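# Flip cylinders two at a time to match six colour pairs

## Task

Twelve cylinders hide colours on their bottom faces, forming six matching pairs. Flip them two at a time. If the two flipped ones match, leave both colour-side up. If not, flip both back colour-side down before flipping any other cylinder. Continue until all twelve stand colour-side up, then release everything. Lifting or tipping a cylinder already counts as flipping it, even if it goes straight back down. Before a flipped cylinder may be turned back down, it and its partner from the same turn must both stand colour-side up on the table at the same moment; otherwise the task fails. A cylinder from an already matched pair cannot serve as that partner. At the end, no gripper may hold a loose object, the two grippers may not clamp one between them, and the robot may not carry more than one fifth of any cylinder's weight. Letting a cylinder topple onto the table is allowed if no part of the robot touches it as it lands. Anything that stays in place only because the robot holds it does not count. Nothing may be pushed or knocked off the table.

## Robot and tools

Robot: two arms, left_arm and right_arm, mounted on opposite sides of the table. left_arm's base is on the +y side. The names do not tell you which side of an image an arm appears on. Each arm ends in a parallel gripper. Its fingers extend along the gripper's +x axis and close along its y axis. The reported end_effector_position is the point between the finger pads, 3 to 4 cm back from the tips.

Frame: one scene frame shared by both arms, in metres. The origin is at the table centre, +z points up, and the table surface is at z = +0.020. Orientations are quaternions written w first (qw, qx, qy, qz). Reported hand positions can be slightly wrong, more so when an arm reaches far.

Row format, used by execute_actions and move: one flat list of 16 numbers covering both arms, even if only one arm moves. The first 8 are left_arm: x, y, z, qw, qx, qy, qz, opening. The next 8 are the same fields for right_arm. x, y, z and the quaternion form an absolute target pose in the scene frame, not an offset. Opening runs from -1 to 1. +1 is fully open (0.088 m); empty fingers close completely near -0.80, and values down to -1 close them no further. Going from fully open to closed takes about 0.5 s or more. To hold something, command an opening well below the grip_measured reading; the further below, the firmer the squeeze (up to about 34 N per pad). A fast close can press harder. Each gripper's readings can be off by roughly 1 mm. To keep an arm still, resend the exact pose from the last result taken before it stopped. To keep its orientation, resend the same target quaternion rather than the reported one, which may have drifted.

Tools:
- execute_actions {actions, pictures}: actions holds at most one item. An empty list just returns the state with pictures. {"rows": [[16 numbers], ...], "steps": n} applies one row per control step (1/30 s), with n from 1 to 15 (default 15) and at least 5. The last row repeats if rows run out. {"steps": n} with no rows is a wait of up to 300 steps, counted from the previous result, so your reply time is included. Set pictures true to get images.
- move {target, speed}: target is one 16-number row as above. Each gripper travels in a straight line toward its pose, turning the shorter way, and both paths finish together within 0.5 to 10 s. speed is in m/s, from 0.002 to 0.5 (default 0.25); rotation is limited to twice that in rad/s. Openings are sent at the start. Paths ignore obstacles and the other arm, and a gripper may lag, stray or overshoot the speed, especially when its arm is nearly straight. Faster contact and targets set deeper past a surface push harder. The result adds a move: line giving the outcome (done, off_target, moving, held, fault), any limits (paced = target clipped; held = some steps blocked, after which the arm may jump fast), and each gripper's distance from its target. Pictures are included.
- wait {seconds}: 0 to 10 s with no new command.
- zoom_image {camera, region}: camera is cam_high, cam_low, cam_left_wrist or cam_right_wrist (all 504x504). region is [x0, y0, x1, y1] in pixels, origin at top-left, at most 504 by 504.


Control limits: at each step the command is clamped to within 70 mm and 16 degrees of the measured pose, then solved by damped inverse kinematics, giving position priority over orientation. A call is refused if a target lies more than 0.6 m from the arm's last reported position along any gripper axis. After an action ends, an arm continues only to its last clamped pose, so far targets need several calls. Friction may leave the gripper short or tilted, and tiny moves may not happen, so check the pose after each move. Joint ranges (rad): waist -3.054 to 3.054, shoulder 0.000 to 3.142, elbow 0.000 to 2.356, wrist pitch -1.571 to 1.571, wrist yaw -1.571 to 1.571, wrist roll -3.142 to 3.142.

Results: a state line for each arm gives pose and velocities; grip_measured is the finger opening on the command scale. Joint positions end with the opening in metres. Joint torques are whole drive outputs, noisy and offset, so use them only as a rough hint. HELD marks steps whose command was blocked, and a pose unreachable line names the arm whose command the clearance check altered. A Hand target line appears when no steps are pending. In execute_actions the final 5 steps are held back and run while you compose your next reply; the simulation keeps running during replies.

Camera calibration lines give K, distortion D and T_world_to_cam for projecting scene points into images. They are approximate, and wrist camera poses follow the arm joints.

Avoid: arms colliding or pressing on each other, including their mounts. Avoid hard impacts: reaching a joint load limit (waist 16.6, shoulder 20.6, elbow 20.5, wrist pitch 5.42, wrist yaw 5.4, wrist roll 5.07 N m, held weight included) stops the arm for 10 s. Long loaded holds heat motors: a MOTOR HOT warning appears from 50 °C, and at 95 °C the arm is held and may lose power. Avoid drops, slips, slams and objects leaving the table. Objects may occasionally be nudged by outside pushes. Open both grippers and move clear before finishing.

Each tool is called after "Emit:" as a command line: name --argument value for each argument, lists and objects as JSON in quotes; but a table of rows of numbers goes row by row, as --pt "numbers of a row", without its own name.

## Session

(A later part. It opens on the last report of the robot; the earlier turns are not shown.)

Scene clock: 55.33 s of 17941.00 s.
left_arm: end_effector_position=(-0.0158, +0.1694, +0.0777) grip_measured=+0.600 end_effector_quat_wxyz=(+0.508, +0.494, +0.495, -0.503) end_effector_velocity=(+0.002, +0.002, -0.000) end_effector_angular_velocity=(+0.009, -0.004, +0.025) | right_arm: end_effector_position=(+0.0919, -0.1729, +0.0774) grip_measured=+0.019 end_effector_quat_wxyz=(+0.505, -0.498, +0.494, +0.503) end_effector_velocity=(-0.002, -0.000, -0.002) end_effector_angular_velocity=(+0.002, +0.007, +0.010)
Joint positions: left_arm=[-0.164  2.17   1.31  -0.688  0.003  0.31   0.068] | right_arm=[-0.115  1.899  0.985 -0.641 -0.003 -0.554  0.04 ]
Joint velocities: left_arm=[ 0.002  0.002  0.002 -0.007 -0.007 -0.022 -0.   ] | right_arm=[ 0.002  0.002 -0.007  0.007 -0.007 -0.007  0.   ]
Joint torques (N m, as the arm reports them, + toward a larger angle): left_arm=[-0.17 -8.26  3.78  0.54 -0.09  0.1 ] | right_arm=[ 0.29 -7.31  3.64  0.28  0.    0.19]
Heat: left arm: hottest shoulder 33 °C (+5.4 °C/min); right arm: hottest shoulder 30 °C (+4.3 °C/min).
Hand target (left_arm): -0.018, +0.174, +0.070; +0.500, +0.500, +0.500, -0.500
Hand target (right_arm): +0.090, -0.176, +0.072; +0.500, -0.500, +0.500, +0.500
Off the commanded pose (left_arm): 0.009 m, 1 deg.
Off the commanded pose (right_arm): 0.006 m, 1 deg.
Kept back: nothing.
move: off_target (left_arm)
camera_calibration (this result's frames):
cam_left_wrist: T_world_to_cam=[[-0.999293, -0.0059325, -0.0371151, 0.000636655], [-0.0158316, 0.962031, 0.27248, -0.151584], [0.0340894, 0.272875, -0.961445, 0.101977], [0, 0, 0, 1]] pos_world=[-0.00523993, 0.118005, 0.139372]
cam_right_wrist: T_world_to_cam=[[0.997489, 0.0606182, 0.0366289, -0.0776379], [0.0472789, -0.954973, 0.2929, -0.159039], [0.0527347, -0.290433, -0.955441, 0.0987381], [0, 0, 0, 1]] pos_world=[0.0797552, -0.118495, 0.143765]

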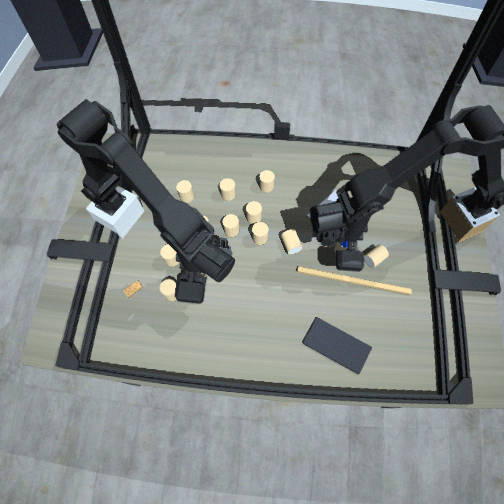

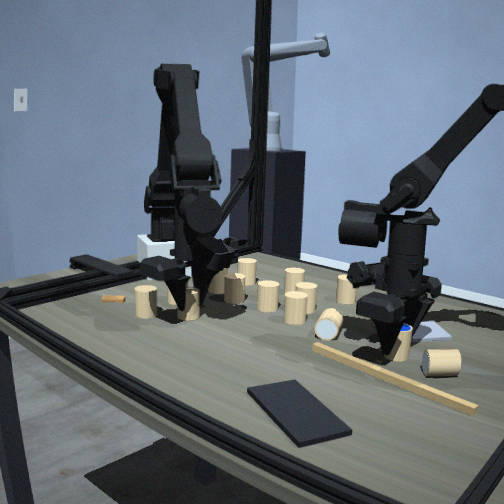

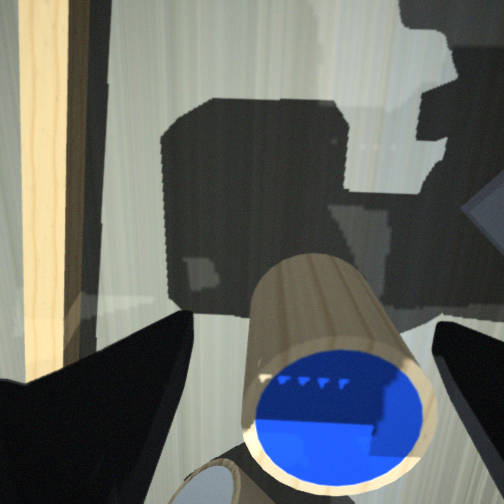

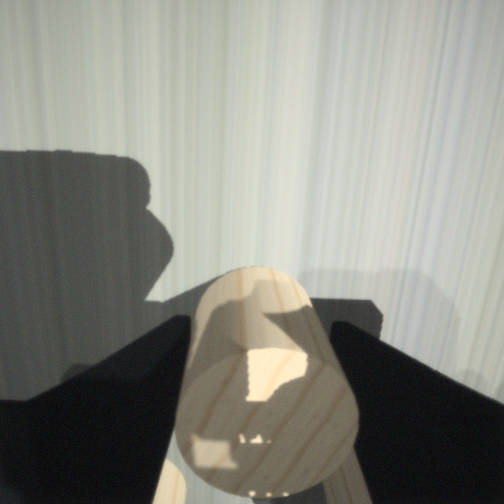

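Emit:
execute_actions --actions '[{"rows":[[-0.018,0.171,0.076,0.5,0.5,0.5,-0.5,-0.3,0.091,-0.173,0.075,0.5,-0.5,0.5,0.5,0.6]],"steps":15}]'

Emit:
move --target '[-0.018,0.174,0.16,0.5,0.5,0.5,-0.5,-0.3,0.091,-0.173,0.15,0.5,-0.5,0.5,0.5,0.6]'

Emit:
move --target '[-0.007,0.11,0.291,0.707,0,0,-0.707,-0.3,0,-0.03,0.28,0.5,0.5,0.5,0.5,1]' --speed 0.5

Emit:
move --target '[-0.007,0.02,0.291,0.707,0,0,-0.707,-0.3,0,-0.03,0.28,0.5,0.5,0.5,0.5,1]' --speed 0.15

Scene clock: 55.93 s of 17941.00 s.
left_arm: end_effector_position=(-0.0181, +0.1728, +0.0776) grip_measured=+0.016 end_effector_quat_wxyz=(+0.501, +0.498, +0.500, -0.501) end_effector_velocity=(+0.000, +0.002, +0.002) end_effector_angular_velocity=(+0.009, -0.020, +0.015) | right_arm: end_effector_position=(+0.0909, -0.1742, +0.0767) grip_measured=+0.548 end_effector_quat_wxyz=(+0.502, -0.499, +0.497, +0.502) end_effector_velocity=(+0.000, +0.001, +0.002) end_effector_angular_velocity=(+0.006, +0.005, +0.005)
Joint positions: left_arm=[-0.167  2.171  1.31  -0.707  0.003  0.31   0.04 ] | right_arm=[-0.114  1.902  0.986 -0.648 -0.003 -0.553  0.066]
Joint velocities: left_arm=[-0.007 -0.007 -0.002 -0.007 -0.022 -0.022 -0.   ] | right_arm=[-0.002 -0.002  0.007 -0.007 -0.007 -0.007  0.021]
Joint torques (N m, as the arm reports them, + toward a larger angle): left_arm=[-0.1  -8.99  5.6   0.25 -0.1  -0.02] | right_arm=[ 0.28 -7.18  5.72 -0.08 -0.01  0.18]
Heat: left arm: hottest shoulder 33 °C (+5.4 °C/min); right arm: hottest shoulder 30 °C (+4.3 °C/min).
Steps of this call (steps 1 to 8: nothing new was sent; steps 9 to 18: the first 10 steps of this action). Readings (end_effector_position):
9: left_arm (-0.0160, +0.1693, +0.0776) | right_arm (+0.0920, -0.1729, +0.0770)
10: left_arm (-0.0163, +0.1701, +0.0776) | right_arm (+0.0918, -0.1729, +0.0769)
12: left_arm (-0.0171, +0.1717, +0.0775) | right_arm (+0.0912, -0.1736, +0.0767)
16: left_arm (-0.0180, +0.1724, +0.0775) | right_arm (+0.0909, -0.1741, +0.0767)
18: the state above

Scene clock: 57.27 s of 17941.00 s.
left_arm: end_effector_position=(-0.0196, +0.1774, +0.1532) grip_measured=+0.016 end_effector_quat_wxyz=(+0.494, +0.502, +0.507, -0.497) end_effector_velocity=(-0.000, +0.001, +0.004) end_effector_angular_velocity=(+0.009, -0.005, +0.005) | right_arm: end_effector_position=(+0.0905, -0.1747, +0.1447) grip_measured=+0.600 end_effector_quat_wxyz=(+0.494, -0.501, +0.505, +0.500) end_effector_velocity=(-0.003, -0.001, +0.004) end_effector_angular_velocity=(-0.002, +0.010, +0.010)
Joint positions: left_arm=[-0.167  2.036  1.436 -0.989  0.003  0.31   0.04 ] | right_arm=[-0.114  1.778  1.137 -0.944 -0.003 -0.553  0.068]
Joint velocities: left_arm=[-0.002 -0.002  0.012 -0.022 -0.007 -0.007  0.   ] | right_arm=[ 0.002 -0.007  0.007 -0.022 -0.007 -0.007  0.   ]
Joint torques (N m, as the arm reports them, + toward a larger angle): left_arm=[ -0.24 -11.78   6.63   0.19  -0.09   0.08] | right_arm=[ 0.29 -9.75  6.61 -0.1  -0.01  0.18]
Heat: left arm: hottest shoulder 33 °C (+5.2 °C/min); right arm: hottest shoulder 30 °C (+4.2 °C/min).
Hand target (left_arm): -0.018, +0.174, +0.160; +0.500, +0.500, +0.500, -0.500
Hand target (right_arm): +0.091, -0.172, +0.150; +0.500, -0.500, +0.500, +0.500
Off your previous action's commanded pose (left_arm): 0.002 m, 0 deg at its last step (step 5 of this call).
Off your previous action's commanded pose (right_arm): 0.002 m, 0 deg at its last step (step 5 of this call).
Off the commanded pose (left_arm): 0.008 m, 1 deg.
Off the commanded pose (right_arm): 0.006 m, 1 deg.
Kept back: nothing.
move: done
camera_calibration (this result's frames):
cam_left_wrist: T_world_to_cam=[[-0.999691, -0.00165435, -0.0248076, -0.00290335], [-0.00928003, 0.950502, 0.310578, -0.18358], [0.0230658, 0.310713, -0.950224, 0.163841], [0, 0, 0, 1]] pos_world=[-0.00838521, 0.123581, 0.21263]
cam_right_wrist: T_world_to_cam=[[0.997951, 0.0609717, 0.019421, -0.0761698], [0.0516887, -0.946999, 0.31705, -0.182931], [0.0377228, -0.315396, -0.94821, 0.158571], [0, 0, 0, 1]] pos_world=[0.0794874, -0.118579, 0.209836]

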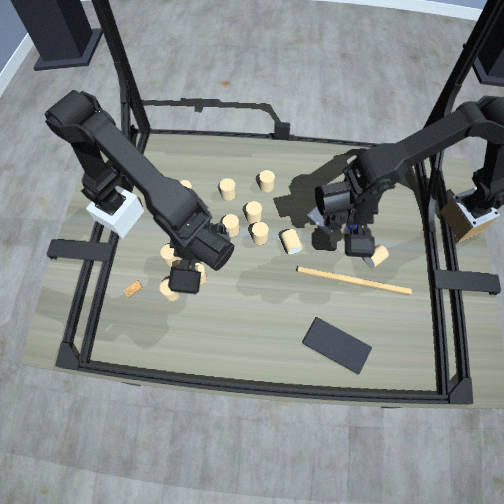

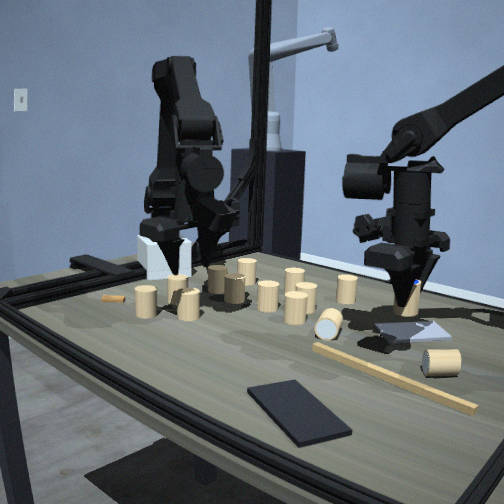

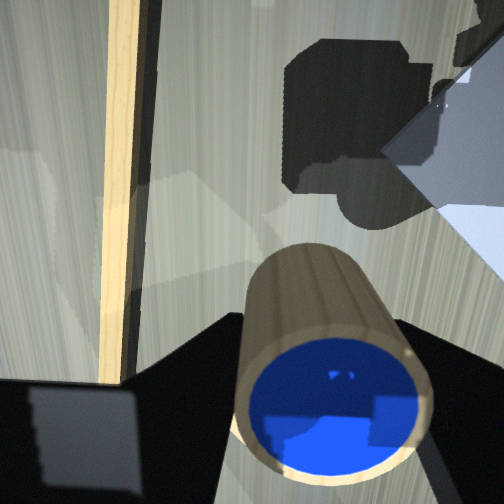

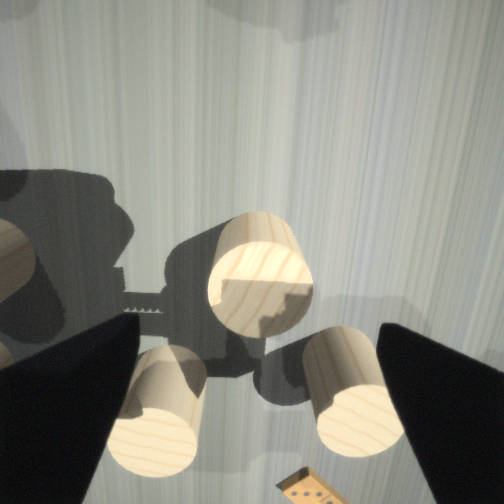

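Scene clock: 60.07 s of 17941.00 s.
left_arm: end_effector_position=(-0.0065, +0.1110, +0.3005) grip_measured=+0.016 end_effector_quat_wxyz=(+0.705, +0.002, -0.011, -0.709) end_effector_velocity=(+0.002, +0.000, +0.001) end_effector_angular_velocity=(-0.011, +0.002, +0.010) | right_arm: end_effector_position=(+0.0017, -0.0283, +0.2861) grip_measured=+1.000 end_effector_quat_wxyz=(+0.503, +0.501, +0.489, +0.506) end_effector_velocity=(+0.004, -0.000, -0.000) end_effector_angular_velocity=(+0.003, +0.007, -0.024)
Joint positions: left_arm=[-0.036  1.726  0.647  1.092  0.45   0.012  0.04 ] | right_arm=[ 0.175  1.585  0.526  1.076 -0.252  1.556  0.088]
Joint velocities: left_arm=[ 0.002  0.007 -0.002  0.022 -0.007 -0.007 -0.   ] | right_arm=[-0.002  0.002 -0.002  0.007  0.022  0.007  0.   ]
Joint torques (N m, as the arm reports them, + toward a larger angle): left_arm=[ 0.39 -6.23  4.01  1.85  0.06 -0.05] | right_arm=[ 0.34 -5.76  4.41  1.56  0.05  0.12]
Heat: left arm: hottest shoulder 33 °C (+5.1 °C/min); right arm: hottest shoulder 31 °C (+5.1 °C/min).
Hand target (left_arm): -0.007, +0.112, +0.293; +0.704, +0.003, -0.001, -0.710
Hand target (right_arm): +0.001, -0.029, +0.279; +0.505, +0.500, +0.495, +0.500
Off the commanded pose (left_arm): 0.010 m, 1 deg.
Off the commanded pose (right_arm): 0.007 m, 2 deg.
Kept back: nothing.
move: off_target (left_arm)
camera_calibration (this result's frames):
cam_left_wrist: T_world_to_cam=[[-0.999495, -0.0265478, -0.0174572, 0.0142116], [0.00926774, 0.281947, -0.959385, 0.289895], [0.0303916, -0.959063, -0.281558, 0.264188], [0, 0, 0, 1]] pos_world=[0.00348862, 0.172015, 0.352753]
cam_right_wrist: T_world_to_cam=[[0.0774075, -0.0147567, -0.99689, 0.291032], [-0.952294, -0.297152, -0.0695459, 0.0461698], [-0.295202, 0.954716, -0.0370545, 0.118018], [0, 0, 0, 1]] pos_world=[0.0562784, -0.0946598, 0.297711]

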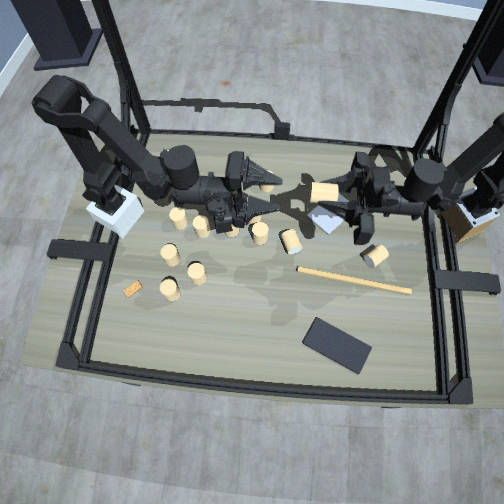

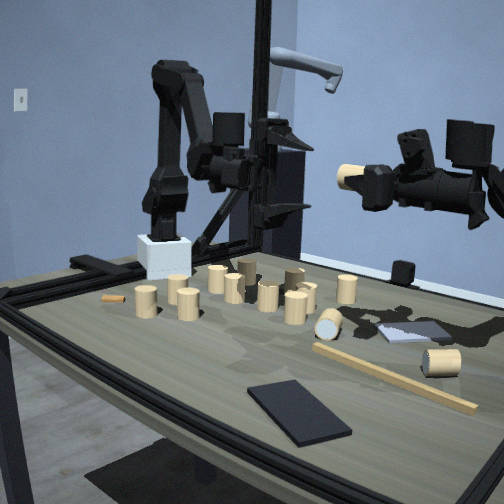

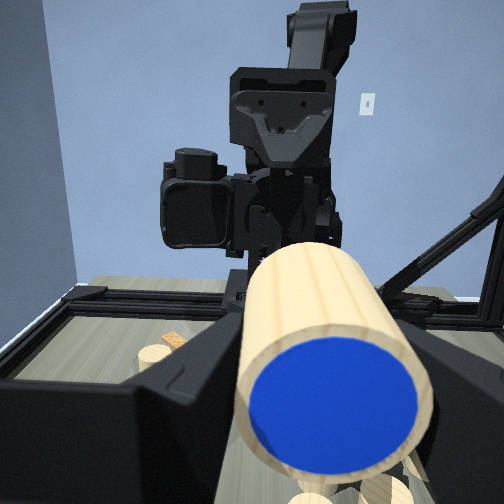

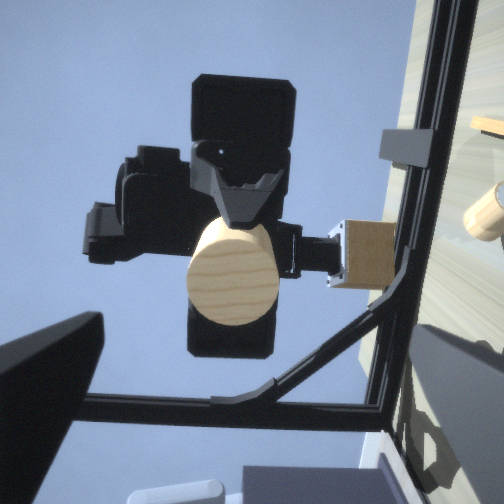

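Scene clock: 61.23 s of 17941.00 s.
left_arm: end_effector_position=(-0.0072, +0.0237, +0.2928) grip_measured=+0.015 end_effector_quat_wxyz=(+0.707, +0.000, -0.002, -0.707) end_effector_velocity=(+0.003, -0.002, -0.005) end_effector_angular_velocity=(+0.021, +0.015, +0.020) | right_arm: end_effector_position=(+0.0005, -0.0285, +0.2855) grip_measured=+1.000 end_effector_quat_wxyz=(+0.499, +0.502, +0.494, +0.505) end_effector_velocity=(+0.002, -0.001, +0.000) end_effector_angular_velocity=(-0.002, -0.007, -0.000)
Joint positions: left_arm=[-0.14   1.987  0.987  1.002  0.339  0.002  0.04 ] | right_arm=[ 0.175  1.586  0.525  1.076 -0.259  1.565  0.088]
Joint velocities: left_arm=[-0.002  0.007  0.007 -0.022 -0.022 -0.007 -0.   ] | right_arm=[-0.007 -0.007 -0.002 -0.007 -0.007 -0.007  0.   ]
Joint torques (N m, as the arm reports them, + toward a larger angle): left_arm=[-0.21 -8.45  6.7   1.48 -0.09 -0.12] | right_arm=[-0.09 -6.6   4.39  1.28 -0.12  0.12]
Heat: left arm: hottest shoulder 33 °C (+5.1 °C/min); right arm: hottest shoulder 31 °C (+5.1 °C/min).
Hand target (left_arm): -0.007, +0.020, +0.291; +0.707, -0.001, +0.000, -0.707
Hand target (right_arm): +0.000, -0.030, +0.280; +0.500, +0.500, +0.500, +0.500
Off the commanded pose (left_arm): 0.004 m, 0 deg.
Off the commanded pose (right_arm): 0.006 m, 1 deg.
Kept back: nothing.
move: done
camera_calibration (this result's frames):
cam_left_wrist: T_world_to_cam=[[-0.999442, -0.0332368, -0.00318956, 0.00706918], [-0.00663936, 0.291445, -0.956565, 0.305896], [0.0327227, -0.95601, -0.291503, 0.181184], [0, 0, 0, 1]] pos_world=[0.00316736, 0.0842969, 0.345447]
cam_right_wrist: T_world_to_cam=[[0.0677266, -0.0156665, -0.997581, 0.290702], [-0.950706, -0.304279, -0.0597657, 0.0420018], [-0.302606, 0.952454, -0.035502, 0.117313], [0, 0, 0, 1]] pos_world=[0.0557429, -0.0944009, 0.296674]

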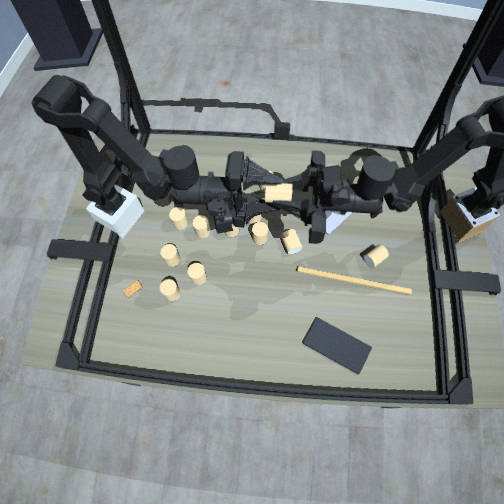

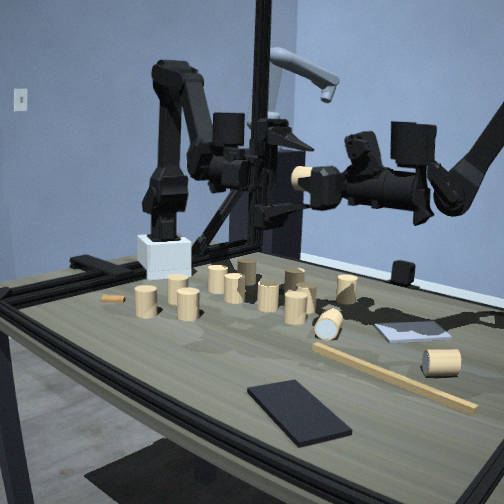

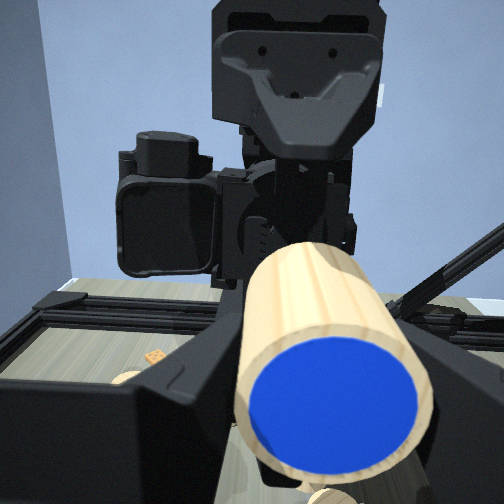

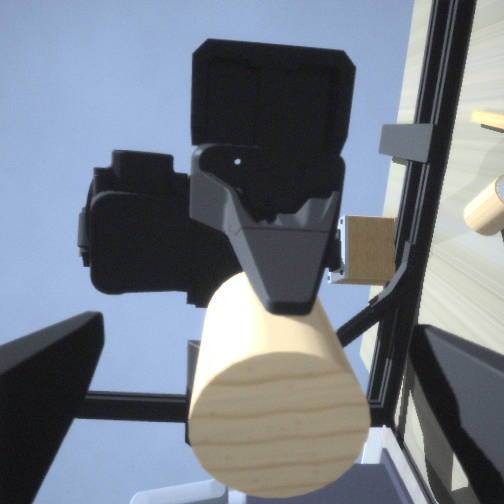

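Emit:
execute_actions --actions '[{"rows":[[-0.007,0.02,0.291,0.707,0,0,-0.707,-0.3,0,-0.03,0.278,0.5,0.5,0.5,0.5,-0.3]],"steps":15}]'

Emit:
execute_actions --actions '[{"rows":[[-0.007,0.02,0.291,0.707,0,0,-0.707,1,0,-0.03,0.28,0.5,0.5,0.5,0.5,-0.3]],"steps":12}]'

Emit:
move --target '[-0.005,0.13,0.291,0.707,0,0,-0.707,1,0,-0.06,0.28,0.5,0.5,0.5,0.5,-0.3]'

Emit:
move --target '[-0.005,0.13,0.291,0.707,0,0,-0.707,1,0.07,-0.08,0.15,0.5,-0.5,0.5,0.5,-0.3]' --speed 0.5

Emit:
move --target '[-0.005,0.13,0.291,0.707,0,0,-0.707,1,0.07,-0.08,0.071,0.5,-0.5,0.5,0.5,-0.3]' --speed 0.1

Emit:
execute_actions --actions '[{"rows":[[-0.005,0.13,0.291,0.707,0,0,-0.707,1,0.07,-0.078,0.075,0.5,-0.5,0.5,0.5,0.6]],"steps":12}]'

Emit:
move --target '[-0.005,0.13,0.291,0.707,0,0,-0.707,1,0.07,-0.078,0.14,0.5,-0.5,0.5,0.5,0.6]'

Emit:
move --target '[-0.005,0.13,0.291,0.707,0,0,-0.707,1,0.141,-0.243,0.14,0.5,-0.5,0.5,0.5,0.6]' --speed 0.4

Scene clock: 62.10 s of 17941.00 s.
left_arm: end_effector_position=(-0.0073, +0.0229, +0.2933) grip_measured=+0.015 end_effector_quat_wxyz=(+0.707, -0.000, -0.002, -0.707) end_effector_velocity=(+0.000, -0.003, -0.001) end_effector_angular_velocity=(+0.011, +0.026, +0.015) | right_arm: end_effector_position=(+0.0004, -0.0294, +0.2840) grip_measured=+0.020 end_effector_quat_wxyz=(+0.499, +0.502, +0.494, +0.505) end_effector_velocity=(+0.001, -0.003, -0.009) end_effector_angular_velocity=(-0.026, -0.015, -0.000)
Joint positions: left_arm=[-0.141  1.988  0.991  1.     0.339  0.001  0.04 ] | right_arm=[ 0.175  1.588  0.519  1.083 -0.26   1.567  0.04 ]
Joint velocities: left_arm=[-0.007  0.002  0.012 -0.022 -0.022 -0.022  0.   ] | right_arm=[-0.007  0.002 -0.017 -0.007 -0.007 -0.022 -0.   ]
Joint torques (N m, as the arm reports them, + toward a larger angle): left_arm=[-0.04 -8.49  6.34  1.62 -0.07 -0.09] | right_arm=[-0.09 -5.91  4.84  1.49 -0.12  0.08]
Heat: left arm: hottest shoulder 33 °C (+5.1 °C/min); right arm: hottest shoulder 31 °C (+4.1 °C/min).
Steps of this call (steps 1 to 16: nothing new was sent; steps 17 to 26: the first 10 steps of this action). Readings (end_effector_position):
17: left_arm (-0.0073, +0.0234, +0.2926) | right_arm (+0.0005, -0.0286, +0.2852)
18: left_arm (-0.0072, +0.0234, +0.2928) | right_arm (+0.0005, -0.0287, +0.2853)
20: left_arm (-0.0072, +0.0234, +0.2926) | right_arm (+0.0004, -0.0290, +0.2852)
24: left_arm (-0.0072, +0.0233, +0.2932) | right_arm (+0.0003, -0.0291, +0.2848)
26: the state above

Scene clock: 62.50 s of 17941.00 s.
left_arm: end_effector_position=(-0.0072, +0.0229, +0.2935) grip_measured=+0.524 end_effector_quat_wxyz=(+0.707, -0.000, -0.002, -0.707) end_effector_velocity=(-0.003, -0.000, -0.001) end_effector_angular_velocity=(+0.007, +0.010, -0.000) | right_arm: end_effector_position=(+0.0004, -0.0294, +0.2827) grip_measured=+0.020 end_effector_quat_wxyz=(+0.500, +0.501, +0.496, +0.503) end_effector_velocity=(-0.002, -0.000, -0.002) end_effector_angular_velocity=(-0.007, -0.005, +0.010)
Joint positions: left_arm=[-0.141  1.988  0.991  1.     0.338  0.001  0.065] | right_arm=[ 0.175  1.588  0.519  1.078 -0.26   1.567  0.04 ]
Joint velocities: left_arm=[-0.007 -0.002 -0.002 -0.007 -0.007 -0.007  0.174] | right_arm=[ 0.002 -0.002 -0.002 -0.007 -0.007 -0.007 -0.   ]
Joint torques (N m, as the arm reports them, + toward a larger angle): left_arm=[-0.15 -8.72  6.36  1.62 -0.02 -0.02] | right_arm=[-0.05 -6.81  5.13  1.29 -0.12  0.06]
Heat: left arm: hottest shoulder 33 °C (+5.0 °C/min); right arm: hottest shoulder 31 °C (+4.0 °C/min).
Off your previous action's commanded pose (left_arm): 0.004 m, 0 deg at its last step (step 5 of this call).
Off your previous action's commanded pose (right_arm): 0.006 m, 1 deg at its last step (step 5 of this call).
Steps of this call (steps 1 to 5: the last 5 steps of your previous action; steps 6 to 12: the first 7 steps of this action). Readings (end_effector_position):
6: left_arm (-0.0072, +0.0229, +0.2935) | right_arm (+0.0004, -0.0294, +0.2838)
7: left_arm (-0.0072, +0.0229, +0.2935) | right_arm (+0.0004, -0.0294, +0.2838)
9: left_arm (-0.0072, +0.0229, +0.2935) | right_arm (+0.0004, -0.0294, +0.2833)
12: the state above

Scene clock: 64.10 s of 17941.00 s.
left_arm: end_effector_position=(-0.0042, +0.1266, +0.2909) grip_measured=+1.000 end_effector_quat_wxyz=(+0.707, +0.001, -0.000, -0.707) end_effector_velocity=(+0.001, +0.002, +0.001) end_effector_angular_velocity=(+0.002, -0.006, +0.020) | right_arm: end_effector_position=(-0.0001, -0.0575, +0.2801) grip_measured=+0.020 end_effector_quat_wxyz=(+0.501, +0.499, +0.499, +0.501) end_effector_velocity=(-0.001, -0.002, -0.003) end_effector_angular_velocity=(-0.012, -0.004, +0.005)
Joint positions: left_arm=[-0.009  1.708  0.584  1.123  0.471  0.001  0.088] | right_arm=[ 0.144  1.485  0.416  1.069 -0.292  1.567  0.04 ]
Joint velocities: left_arm=[-0.002 -0.012 -0.007 -0.007 -0.022  0.007 -0.   ] | right_arm=[-0.002 -0.002 -0.007 -0.007 -0.007 -0.007 -0.   ]
Joint torques (N m, as the arm reports them, + toward a larger angle): left_arm=[ 0.34 -8.08  3.78  1.84  0.12  0.03] | right_arm=[-0.3  -7.37  4.53  1.28 -0.12  0.08]
Heat: left arm: hottest shoulder 33 °C (+5.1 °C/min); right arm: hottest shoulder 31 °C (+5.1 °C/min).
Hand target (left_arm): -0.005, +0.130, +0.291; +0.707, +0.001, -0.000, -0.707
Hand target (right_arm): -0.000, -0.060, +0.280; +0.500, +0.500, +0.500, +0.500
Off your previous action's commanded pose (left_arm): 0.004 m, 0 deg at its last step (step 5 of this call).
Off your previous action's commanded pose (right_arm): 0.003 m, 1 deg at its last step (step 5 of this call).
Off the commanded pose (left_arm): 0.004 m, 0 deg.
Off the commanded pose (right_arm): 0.002 m, 0 deg.
Kept back: nothing.
move: done
camera_calibration (this result's frames):
cam_left_wrist: T_world_to_cam=[[-0.999447, -0.0332289, -0.00128332, 0.0129906], [-0.00856415, 0.294496, -0.955614, 0.273474], [0.0321319, -0.955075, -0.294618, 0.279631], [0, 0, 0, 1]] pos_world=[0.00634046, 0.186963, 0.343737]
cam_right_wrist: T_world_to_cam=[[0.0625492, -0.0294938, -0.997606, 0.284107], [-0.950292, -0.307237, -0.0504993, 0.0295208], [-0.305012, 0.951176, -0.0472452, 0.147838], [0, 0, 0, 1]] pos_world=[0.0553751, -0.123171, 0.291902]

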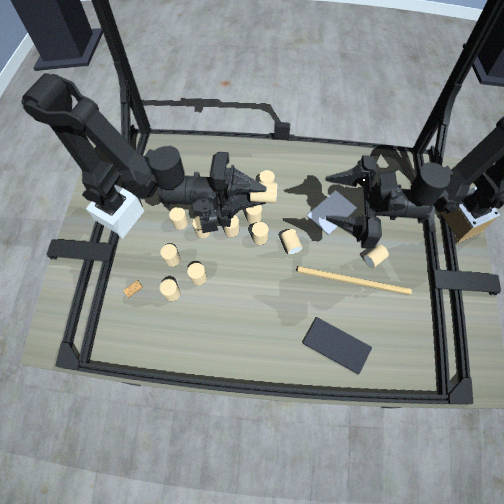

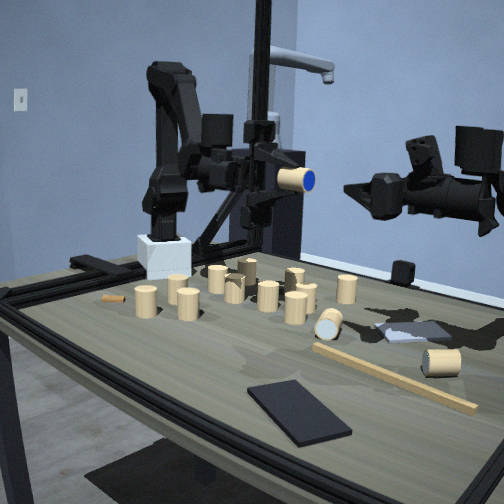

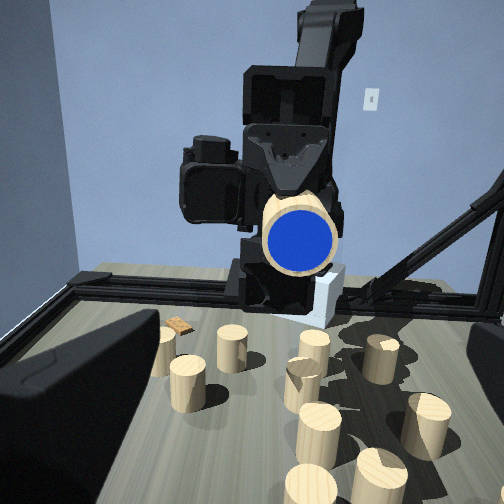

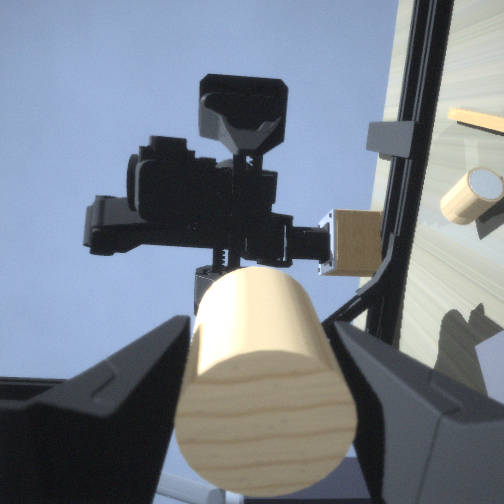

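Scene clock: 66.80 s of 17941.00 s.
left_arm: end_effector_position=(-0.0042, +0.1269, +0.2910) grip_measured=+1.000 end_effector_quat_wxyz=(+0.707, +0.000, -0.001, -0.707) end_effector_velocity=(+0.003, -0.001, -0.005) end_effector_angular_velocity=(+0.020, +0.032, +0.020) | right_arm: end_effector_position=(+0.0696, -0.0824, +0.1531) grip_measured=+0.020 end_effector_quat_wxyz=(+0.500, -0.496, +0.500, +0.504) end_effector_velocity=(-0.000, -0.001, -0.004) end_effector_angular_velocity=(-0.019, -0.001, +0.010)
Joint positions: left_arm=[-0.008  1.707  0.583  1.125  0.471  0.001  0.088] | right_arm=[ 0.059  2.016  1.495 -1.045 -0.01  -0.378  0.04 ]
Joint velocities: left_arm=[-0.002  0.002  0.002 -0.022 -0.022 -0.022 -0.   ] | right_arm=[ 0.002  0.012  0.002 -0.007  0.007 -0.007  0.   ]
Joint torques (N m, as the arm reports them, + toward a larger angle): left_arm=[ 0.15 -8.36  3.75  1.85  0.09  0.01] | right_arm=[ 0.34 -9.09  7.11 -0.08  0.   -0.22]
Heat: left arm: hottest shoulder 33 °C (+5.0 °C/min); right arm: hottest shoulder 31 °C (+4.0 °C/min).
Hand target (left_arm): -0.005, +0.130, +0.291; +0.707, -0.000, -0.000, -0.707
Hand target (right_arm): +0.070, -0.081, +0.151; +0.496, -0.501, +0.499, +0.504
Off the commanded pose (left_arm): 0.003 m, 0 deg.
Off the commanded pose (right_arm): 0.004 m, 1 deg.
Kept back: nothing.
move: done
camera_calibration (this result's frames):
cam_left_wrist: T_world_to_cam=[[-0.999433, -0.0336117, -0.00176818, 0.0131883], [-0.00818004, 0.293518, -0.955919, 0.273713], [0.0326491, -0.955363, -0.293627, 0.279764], [0, 0, 0, 1]] pos_world=[0.00628579, 0.18738, 0.343817]
cam_right_wrist: T_world_to_cam=[[0.997977, 0.0593816, 0.0227232, -0.0617188], [0.0499042, -0.953023, 0.29876, -0.0946693], [0.0393965, -0.297022, -0.954058, 0.198706], [0, 0, 0, 1]] pos_world=[0.0584899, -0.027537, 0.219263]

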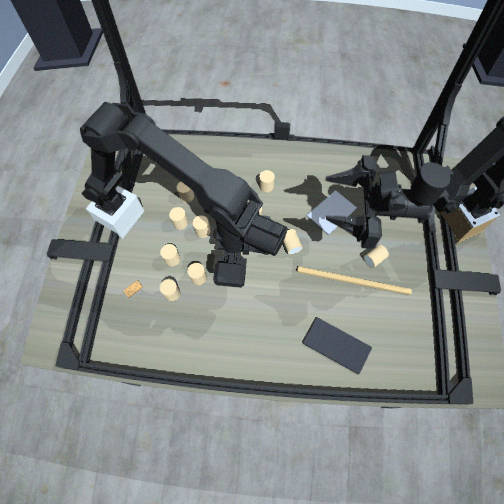

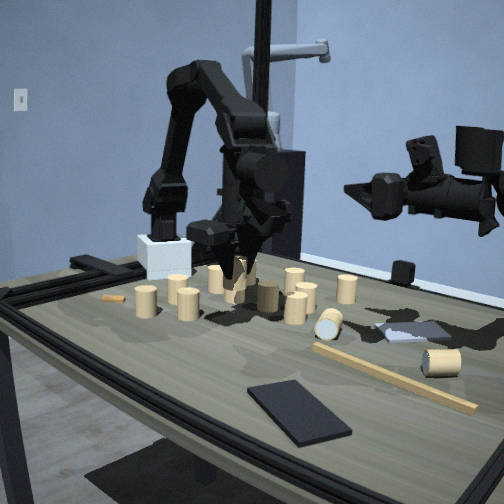

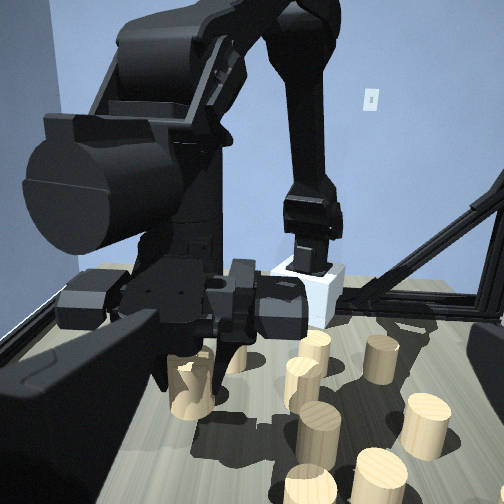

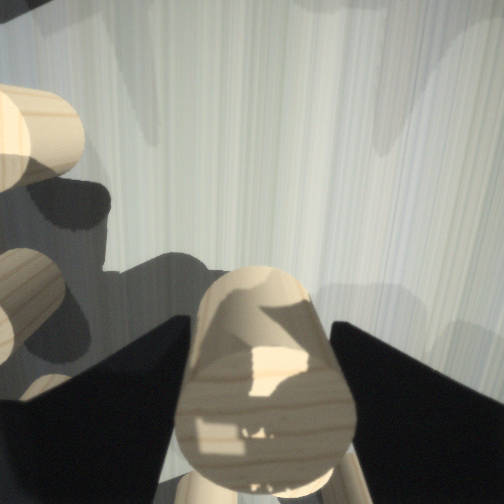

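Scene clock: 68.07 s of 17941.00 s.
left_arm: end_effector_position=(-0.0042, +0.1269, +0.2910) grip_measured=+1.000 end_effector_quat_wxyz=(+0.707, +0.000, -0.001, -0.707) end_effector_velocity=(+0.002, +0.001, +0.001) end_effector_angular_velocity=(+0.002, +0.008, +0.020) | right_arm: end_effector_position=(+0.0716, -0.0776, +0.0791) grip_measured=+0.020 end_effector_quat_wxyz=(+0.505, -0.497, +0.494, +0.504) end_effector_velocity=(-0.002, -0.005, +0.000) end_effector_angular_velocity=(-0.018, +0.015, +0.005)
Joint positions: left_arm=[-0.008  1.707  0.583  1.125  0.471  0.001  0.088] | right_arm=[ 0.062  2.135  1.36  -0.776 -0.003 -0.377  0.04 ]
Joint velocities: left_arm=[-0.002 -0.007 -0.002 -0.007 -0.022 -0.007 -0.   ] | right_arm=[-0.002 -0.002 -0.002 -0.022 -0.007 -0.007 -0.   ]
Joint torques (N m, as the arm reports them, + toward a larger angle): left_arm=[ 0.4  -8.47  3.85  1.8   0.17 -0.04] | right_arm=[ 0.27 -8.95  4.03  0.4   0.01  0.18]
Heat: left arm: hottest shoulder 33 °C (+5.1 °C/min); right arm: hottest shoulder 31 °C (+4.1 °C/min).
Hand target (left_arm): -0.005, +0.130, +0.291; +0.707, +0.000, +0.000, -0.707
Hand target (right_arm): +0.070, -0.081, +0.071; +0.500, -0.500, +0.500, +0.500
Off the commanded pose (left_arm): 0.003 m, 0 deg.
Off the commanded pose (right_arm): 0.009 m, 1 deg.
Kept back: nothing.
move: off_target (right_arm)
camera_calibration (this result's frames):
cam_left_wrist: T_world_to_cam=[[-0.999433, -0.0336117, -0.00176818, 0.0131883], [-0.00818004, 0.293518, -0.955919, 0.273713], [0.0326491, -0.955363, -0.293627, 0.279764], [0, 0, 0, 1]] pos_world=[0.00628579, 0.18738, 0.343817]
cam_right_wrist: T_world_to_cam=[[0.997545, 0.0605148, 0.0352317, -0.0631869], [0.0477769, -0.95603, 0.289351, -0.0673924], [0.0511926, -0.286957, -0.956575, 0.129642], [0, 0, 0, 1]] pos_world=[0.0596149, -0.0234039, 0.145738]

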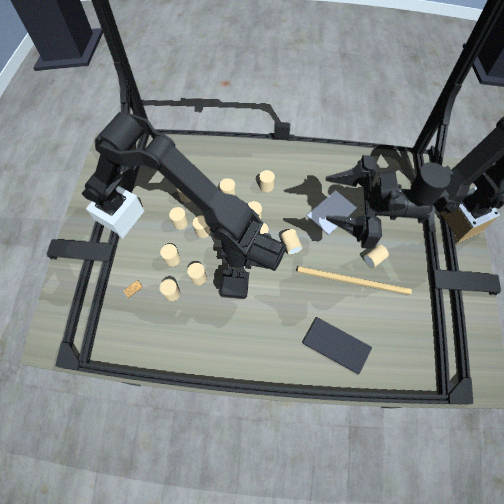

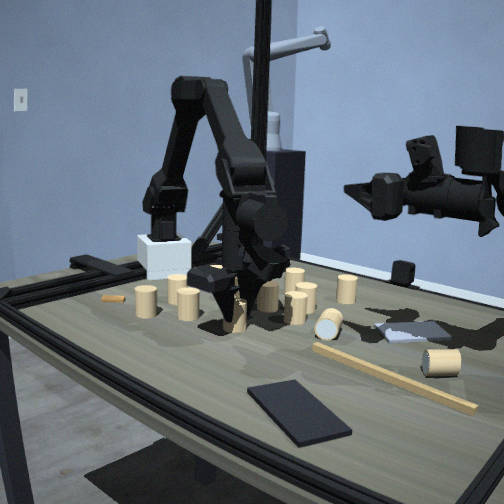

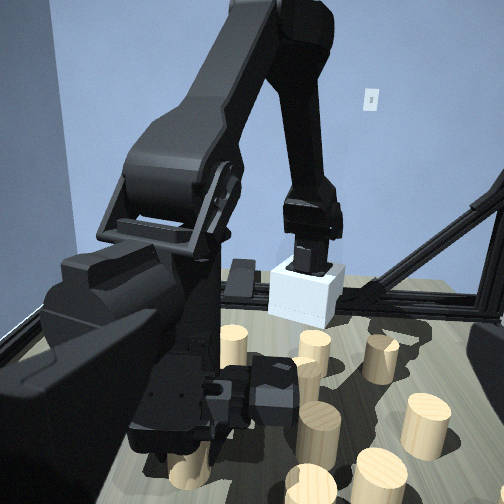

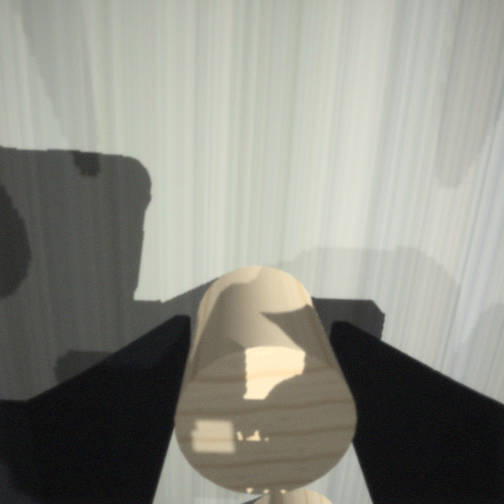

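Scene clock: 68.30 s of 17941.00 s.
left_arm: end_effector_position=(-0.0042, +0.1270, +0.2909) grip_measured=+1.000 end_effector_quat_wxyz=(+0.707, +0.000, -0.000, -0.707) end_effector_velocity=(-0.002, +0.000, -0.004) end_effector_angular_velocity=(+0.020, +0.017, -0.010) | right_arm: end_effector_position=(+0.0705, -0.0790, +0.0779) grip_measured=+0.496 end_effector_quat_wxyz=(+0.502, -0.499, +0.497, +0.503) end_effector_velocity=(-0.002, -0.006, -0.006) end_effector_angular_velocity=(-0.037, +0.006, +0.010)
Joint positions: left_arm=[-0.008  1.707  0.582  1.125  0.471  0.001  0.088] | right_arm=[ 0.063  2.139  1.36  -0.783 -0.003 -0.376  0.063]
Joint velocities: left_arm=[-0.002 -0.002 -0.002 -0.022  0.007 -0.007 -0.   ] | right_arm=[ 0.002  0.017  0.002 -0.022  0.007 -0.007  0.062]
Joint torques (N m, as the arm reports them, + toward a larger angle): left_arm=[ 0.05 -8.74  3.71  1.78  0.11  0.02] | right_arm=[ 0.25 -9.35  6.4  -0.08 -0.01  0.19]
Heat: left arm: hottest shoulder 33 °C (+5.1 °C/min); right arm: hottest shoulder 31 °C (+4.0 °C/min).
Steps of this call (steps 1 to 7: the first 7 steps of this action). Readings (end_effector_position):
1: left_arm (-0.0042, +0.1269, +0.2910) | right_arm (+0.0717, -0.0775, +0.0791)
2: left_arm (-0.0042, +0.1269, +0.2910) | right_arm (+0.0716, -0.0775, +0.0792)
4: left_arm (-0.0042, +0.1270, +0.2909) | right_arm (+0.0712, -0.0781, +0.0788)
7: the state above

Scene clock: 69.67 s of 17941.00 s.
left_arm: end_effector_position=(-0.0042, +0.1270, +0.2910) grip_measured=+1.000 end_effector_quat_wxyz=(+0.707, +0.000, -0.001, -0.707) end_effector_velocity=(-0.000, +0.000, -0.001) end_effector_angular_velocity=(+0.007, +0.011, +0.005) | right_arm: end_effector_position=(+0.0700, -0.0800, +0.1344) grip_measured=+0.600 end_effector_quat_wxyz=(+0.495, -0.502, +0.504, +0.500) end_effector_velocity=(-0.004, +0.002, +0.005) end_effector_angular_velocity=(+0.006, +0.021, +0.009)
Joint positions: left_arm=[-0.008  1.706  0.582  1.125  0.471  0.001  0.088] | right_arm=[ 0.064  2.061  1.485 -1.007 -0.002 -0.375  0.068]
Joint velocities: left_arm=[-0.002 -0.002 -0.002 -0.007 -0.007 -0.007 -0.   ] | right_arm=[ 0.002 -0.002  0.017 -0.022 -0.022 -0.007 -0.   ]
Joint torques (N m, as the arm reports them, + toward a larger angle): left_arm=[ 0.33 -8.52  3.92  1.77  0.14 -0.01] | right_arm=[  0.28 -12.03   6.78  -0.11  -0.01   0.19]
Heat: left arm: hottest shoulder 33 °C (+5.0 °C/min); right arm: hottest shoulder 31 °C (+4.0 °C/min).
Hand target (left_arm): -0.005, +0.130, +0.291; +0.707, -0.000, -0.000, -0.707
Hand target (right_arm): +0.070, -0.077, +0.140; +0.500, -0.500, +0.500, +0.500
Off your previous action's commanded pose (left_arm): 0.003 m, 0 deg at its last step (step 5 of this call).
Off your previous action's commanded pose (right_arm): 0.003 m, 1 deg at its last step (step 5 of this call).
Off the commanded pose (left_arm): 0.003 m, 0 deg.
Off the commanded pose (right_arm): 0.006 m, 1 deg.
Kept back: nothing.
move: done
camera_calibration (this result's frames):
cam_left_wrist: T_world_to_cam=[[-0.999433, -0.0336117, -0.00176818, 0.0131461], [-0.00818004, 0.293518, -0.955919, 0.273699], [0.0326491, -0.955363, -0.293627, 0.279855], [0, 0, 0, 1]] pos_world=[0.0062405, 0.187469, 0.34383]
cam_right_wrist: T_world_to_cam=[[0.997862, 0.0613806, 0.0224291, -0.0616418], [0.0511097, -0.946892, 0.317463, -0.0888709], [0.040724, -0.315638, -0.948006, 0.179246], [0, 0, 0, 1]] pos_world=[0.0587526, -0.0237908, 0.199522]

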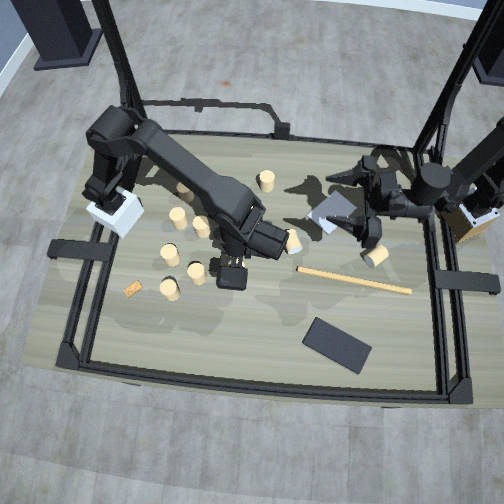

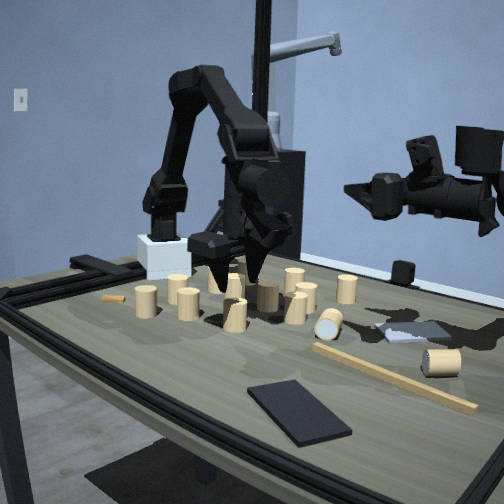

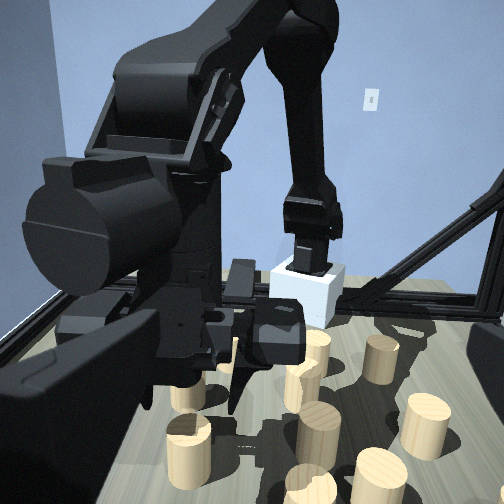

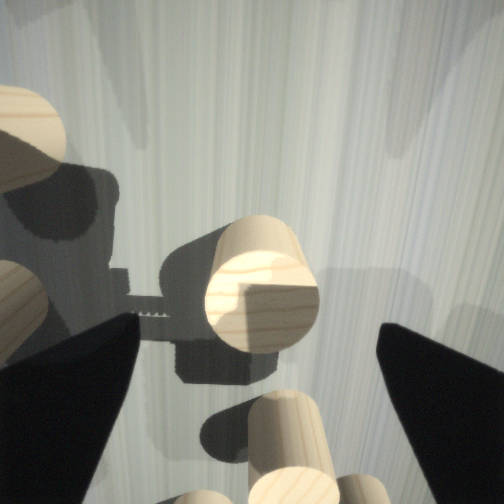

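Scene clock: 70.80 s of 17941.00 s.
left_arm: end_effector_position=(-0.0042, +0.1270, +0.2910) grip_measured=+1.000 end_effector_quat_wxyz=(+0.707, +0.000, -0.001, -0.707) end_effector_velocity=(-0.000, +0.000, +0.002) end_effector_angular_velocity=(-0.007, +0.004, +0.005) | right_arm: end_effector_position=(+0.1413, -0.2408, +0.1401) grip_measured=+0.600 end_effector_quat_wxyz=(+0.499, -0.499, +0.503, +0.500) end_effector_velocity=(+0.002, -0.002, +0.002) end_effector_angular_velocity=(+0.003, -0.014, +0.015)
Joint positions: left_arm=[-0.008  1.706  0.582  1.125  0.471  0.001  0.088] | right_arm=[-0.39   1.71   1.036 -0.902 -0.001 -0.823  0.068]
Joint velocities: left_arm=[-0.002 -0.002 -0.002  0.007 -0.007 -0.007 -0.   ] | right_arm=[-0.007 -0.012 -0.007  0.007  0.007 -0.022 -0.   ]
Joint torques (N m, as the arm reports them, + toward a larger angle): left_arm=[ 0.35 -8.57  3.91  1.78  0.13  0.01] | right_arm=[-0.31 -9.03  4.12  0.26 -0.18 -0.23]
Heat: left arm: hottest shoulder 33 °C (+5.0 °C/min); right arm: hottest shoulder 32 °C (+5.0 °C/min).
Hand target (left_arm): -0.005, +0.130, +0.291; +0.707, +0.000, +0.000, -0.707
Hand target (right_arm): +0.140, -0.243, +0.141; +0.499, -0.499, +0.501, +0.501
Off the commanded pose (left_arm): 0.003 m, 0 deg.
Off the commanded pose (right_arm): 0.002 m, 0 deg.
Kept back: nothing.
move: done
camera_calibration (this result's frames):
cam_left_wrist: T_world_to_cam=[[-0.999433, -0.0336117, -0.00176818, 0.0131461], [-0.00818004, 0.293518, -0.955919, 0.273699], [0.0326491, -0.955363, -0.293627, 0.279855], [0, 0, 0, 1]] pos_world=[0.0062405, 0.187469, 0.34383]
cam_right_wrist: T_world_to_cam=[[0.998168, 0.0550843, 0.0250249, -0.124907], [0.0446547, -0.949822, 0.309586, -0.245317], [0.0408225, -0.307901, -0.950542, 0.133172], [0, 0, 0, 1]] pos_world=[0.130196, -0.185123, 0.205658]

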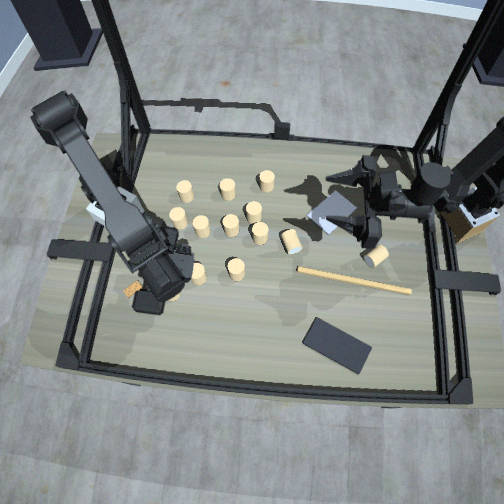

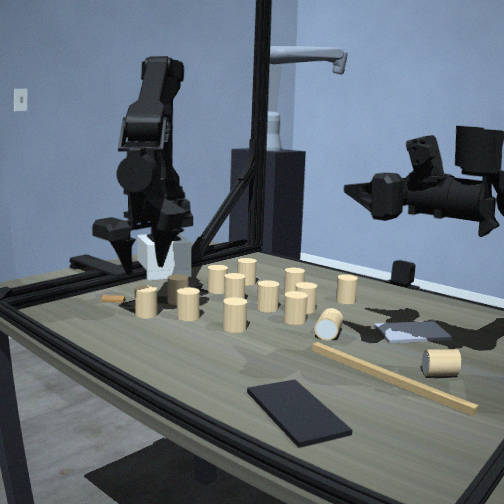

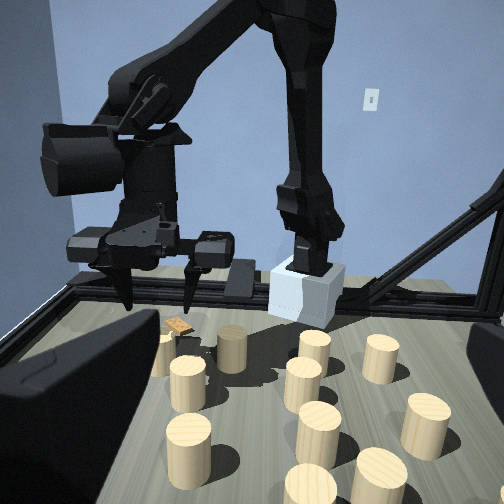

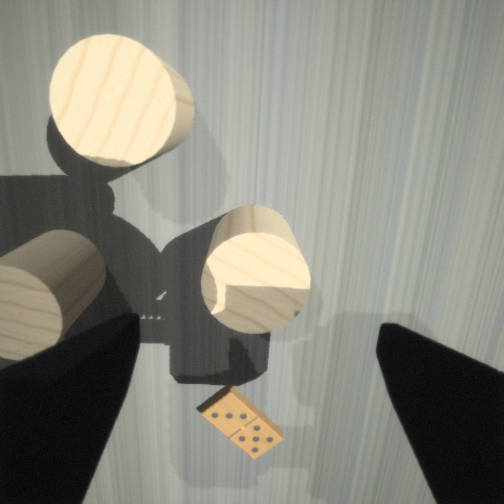

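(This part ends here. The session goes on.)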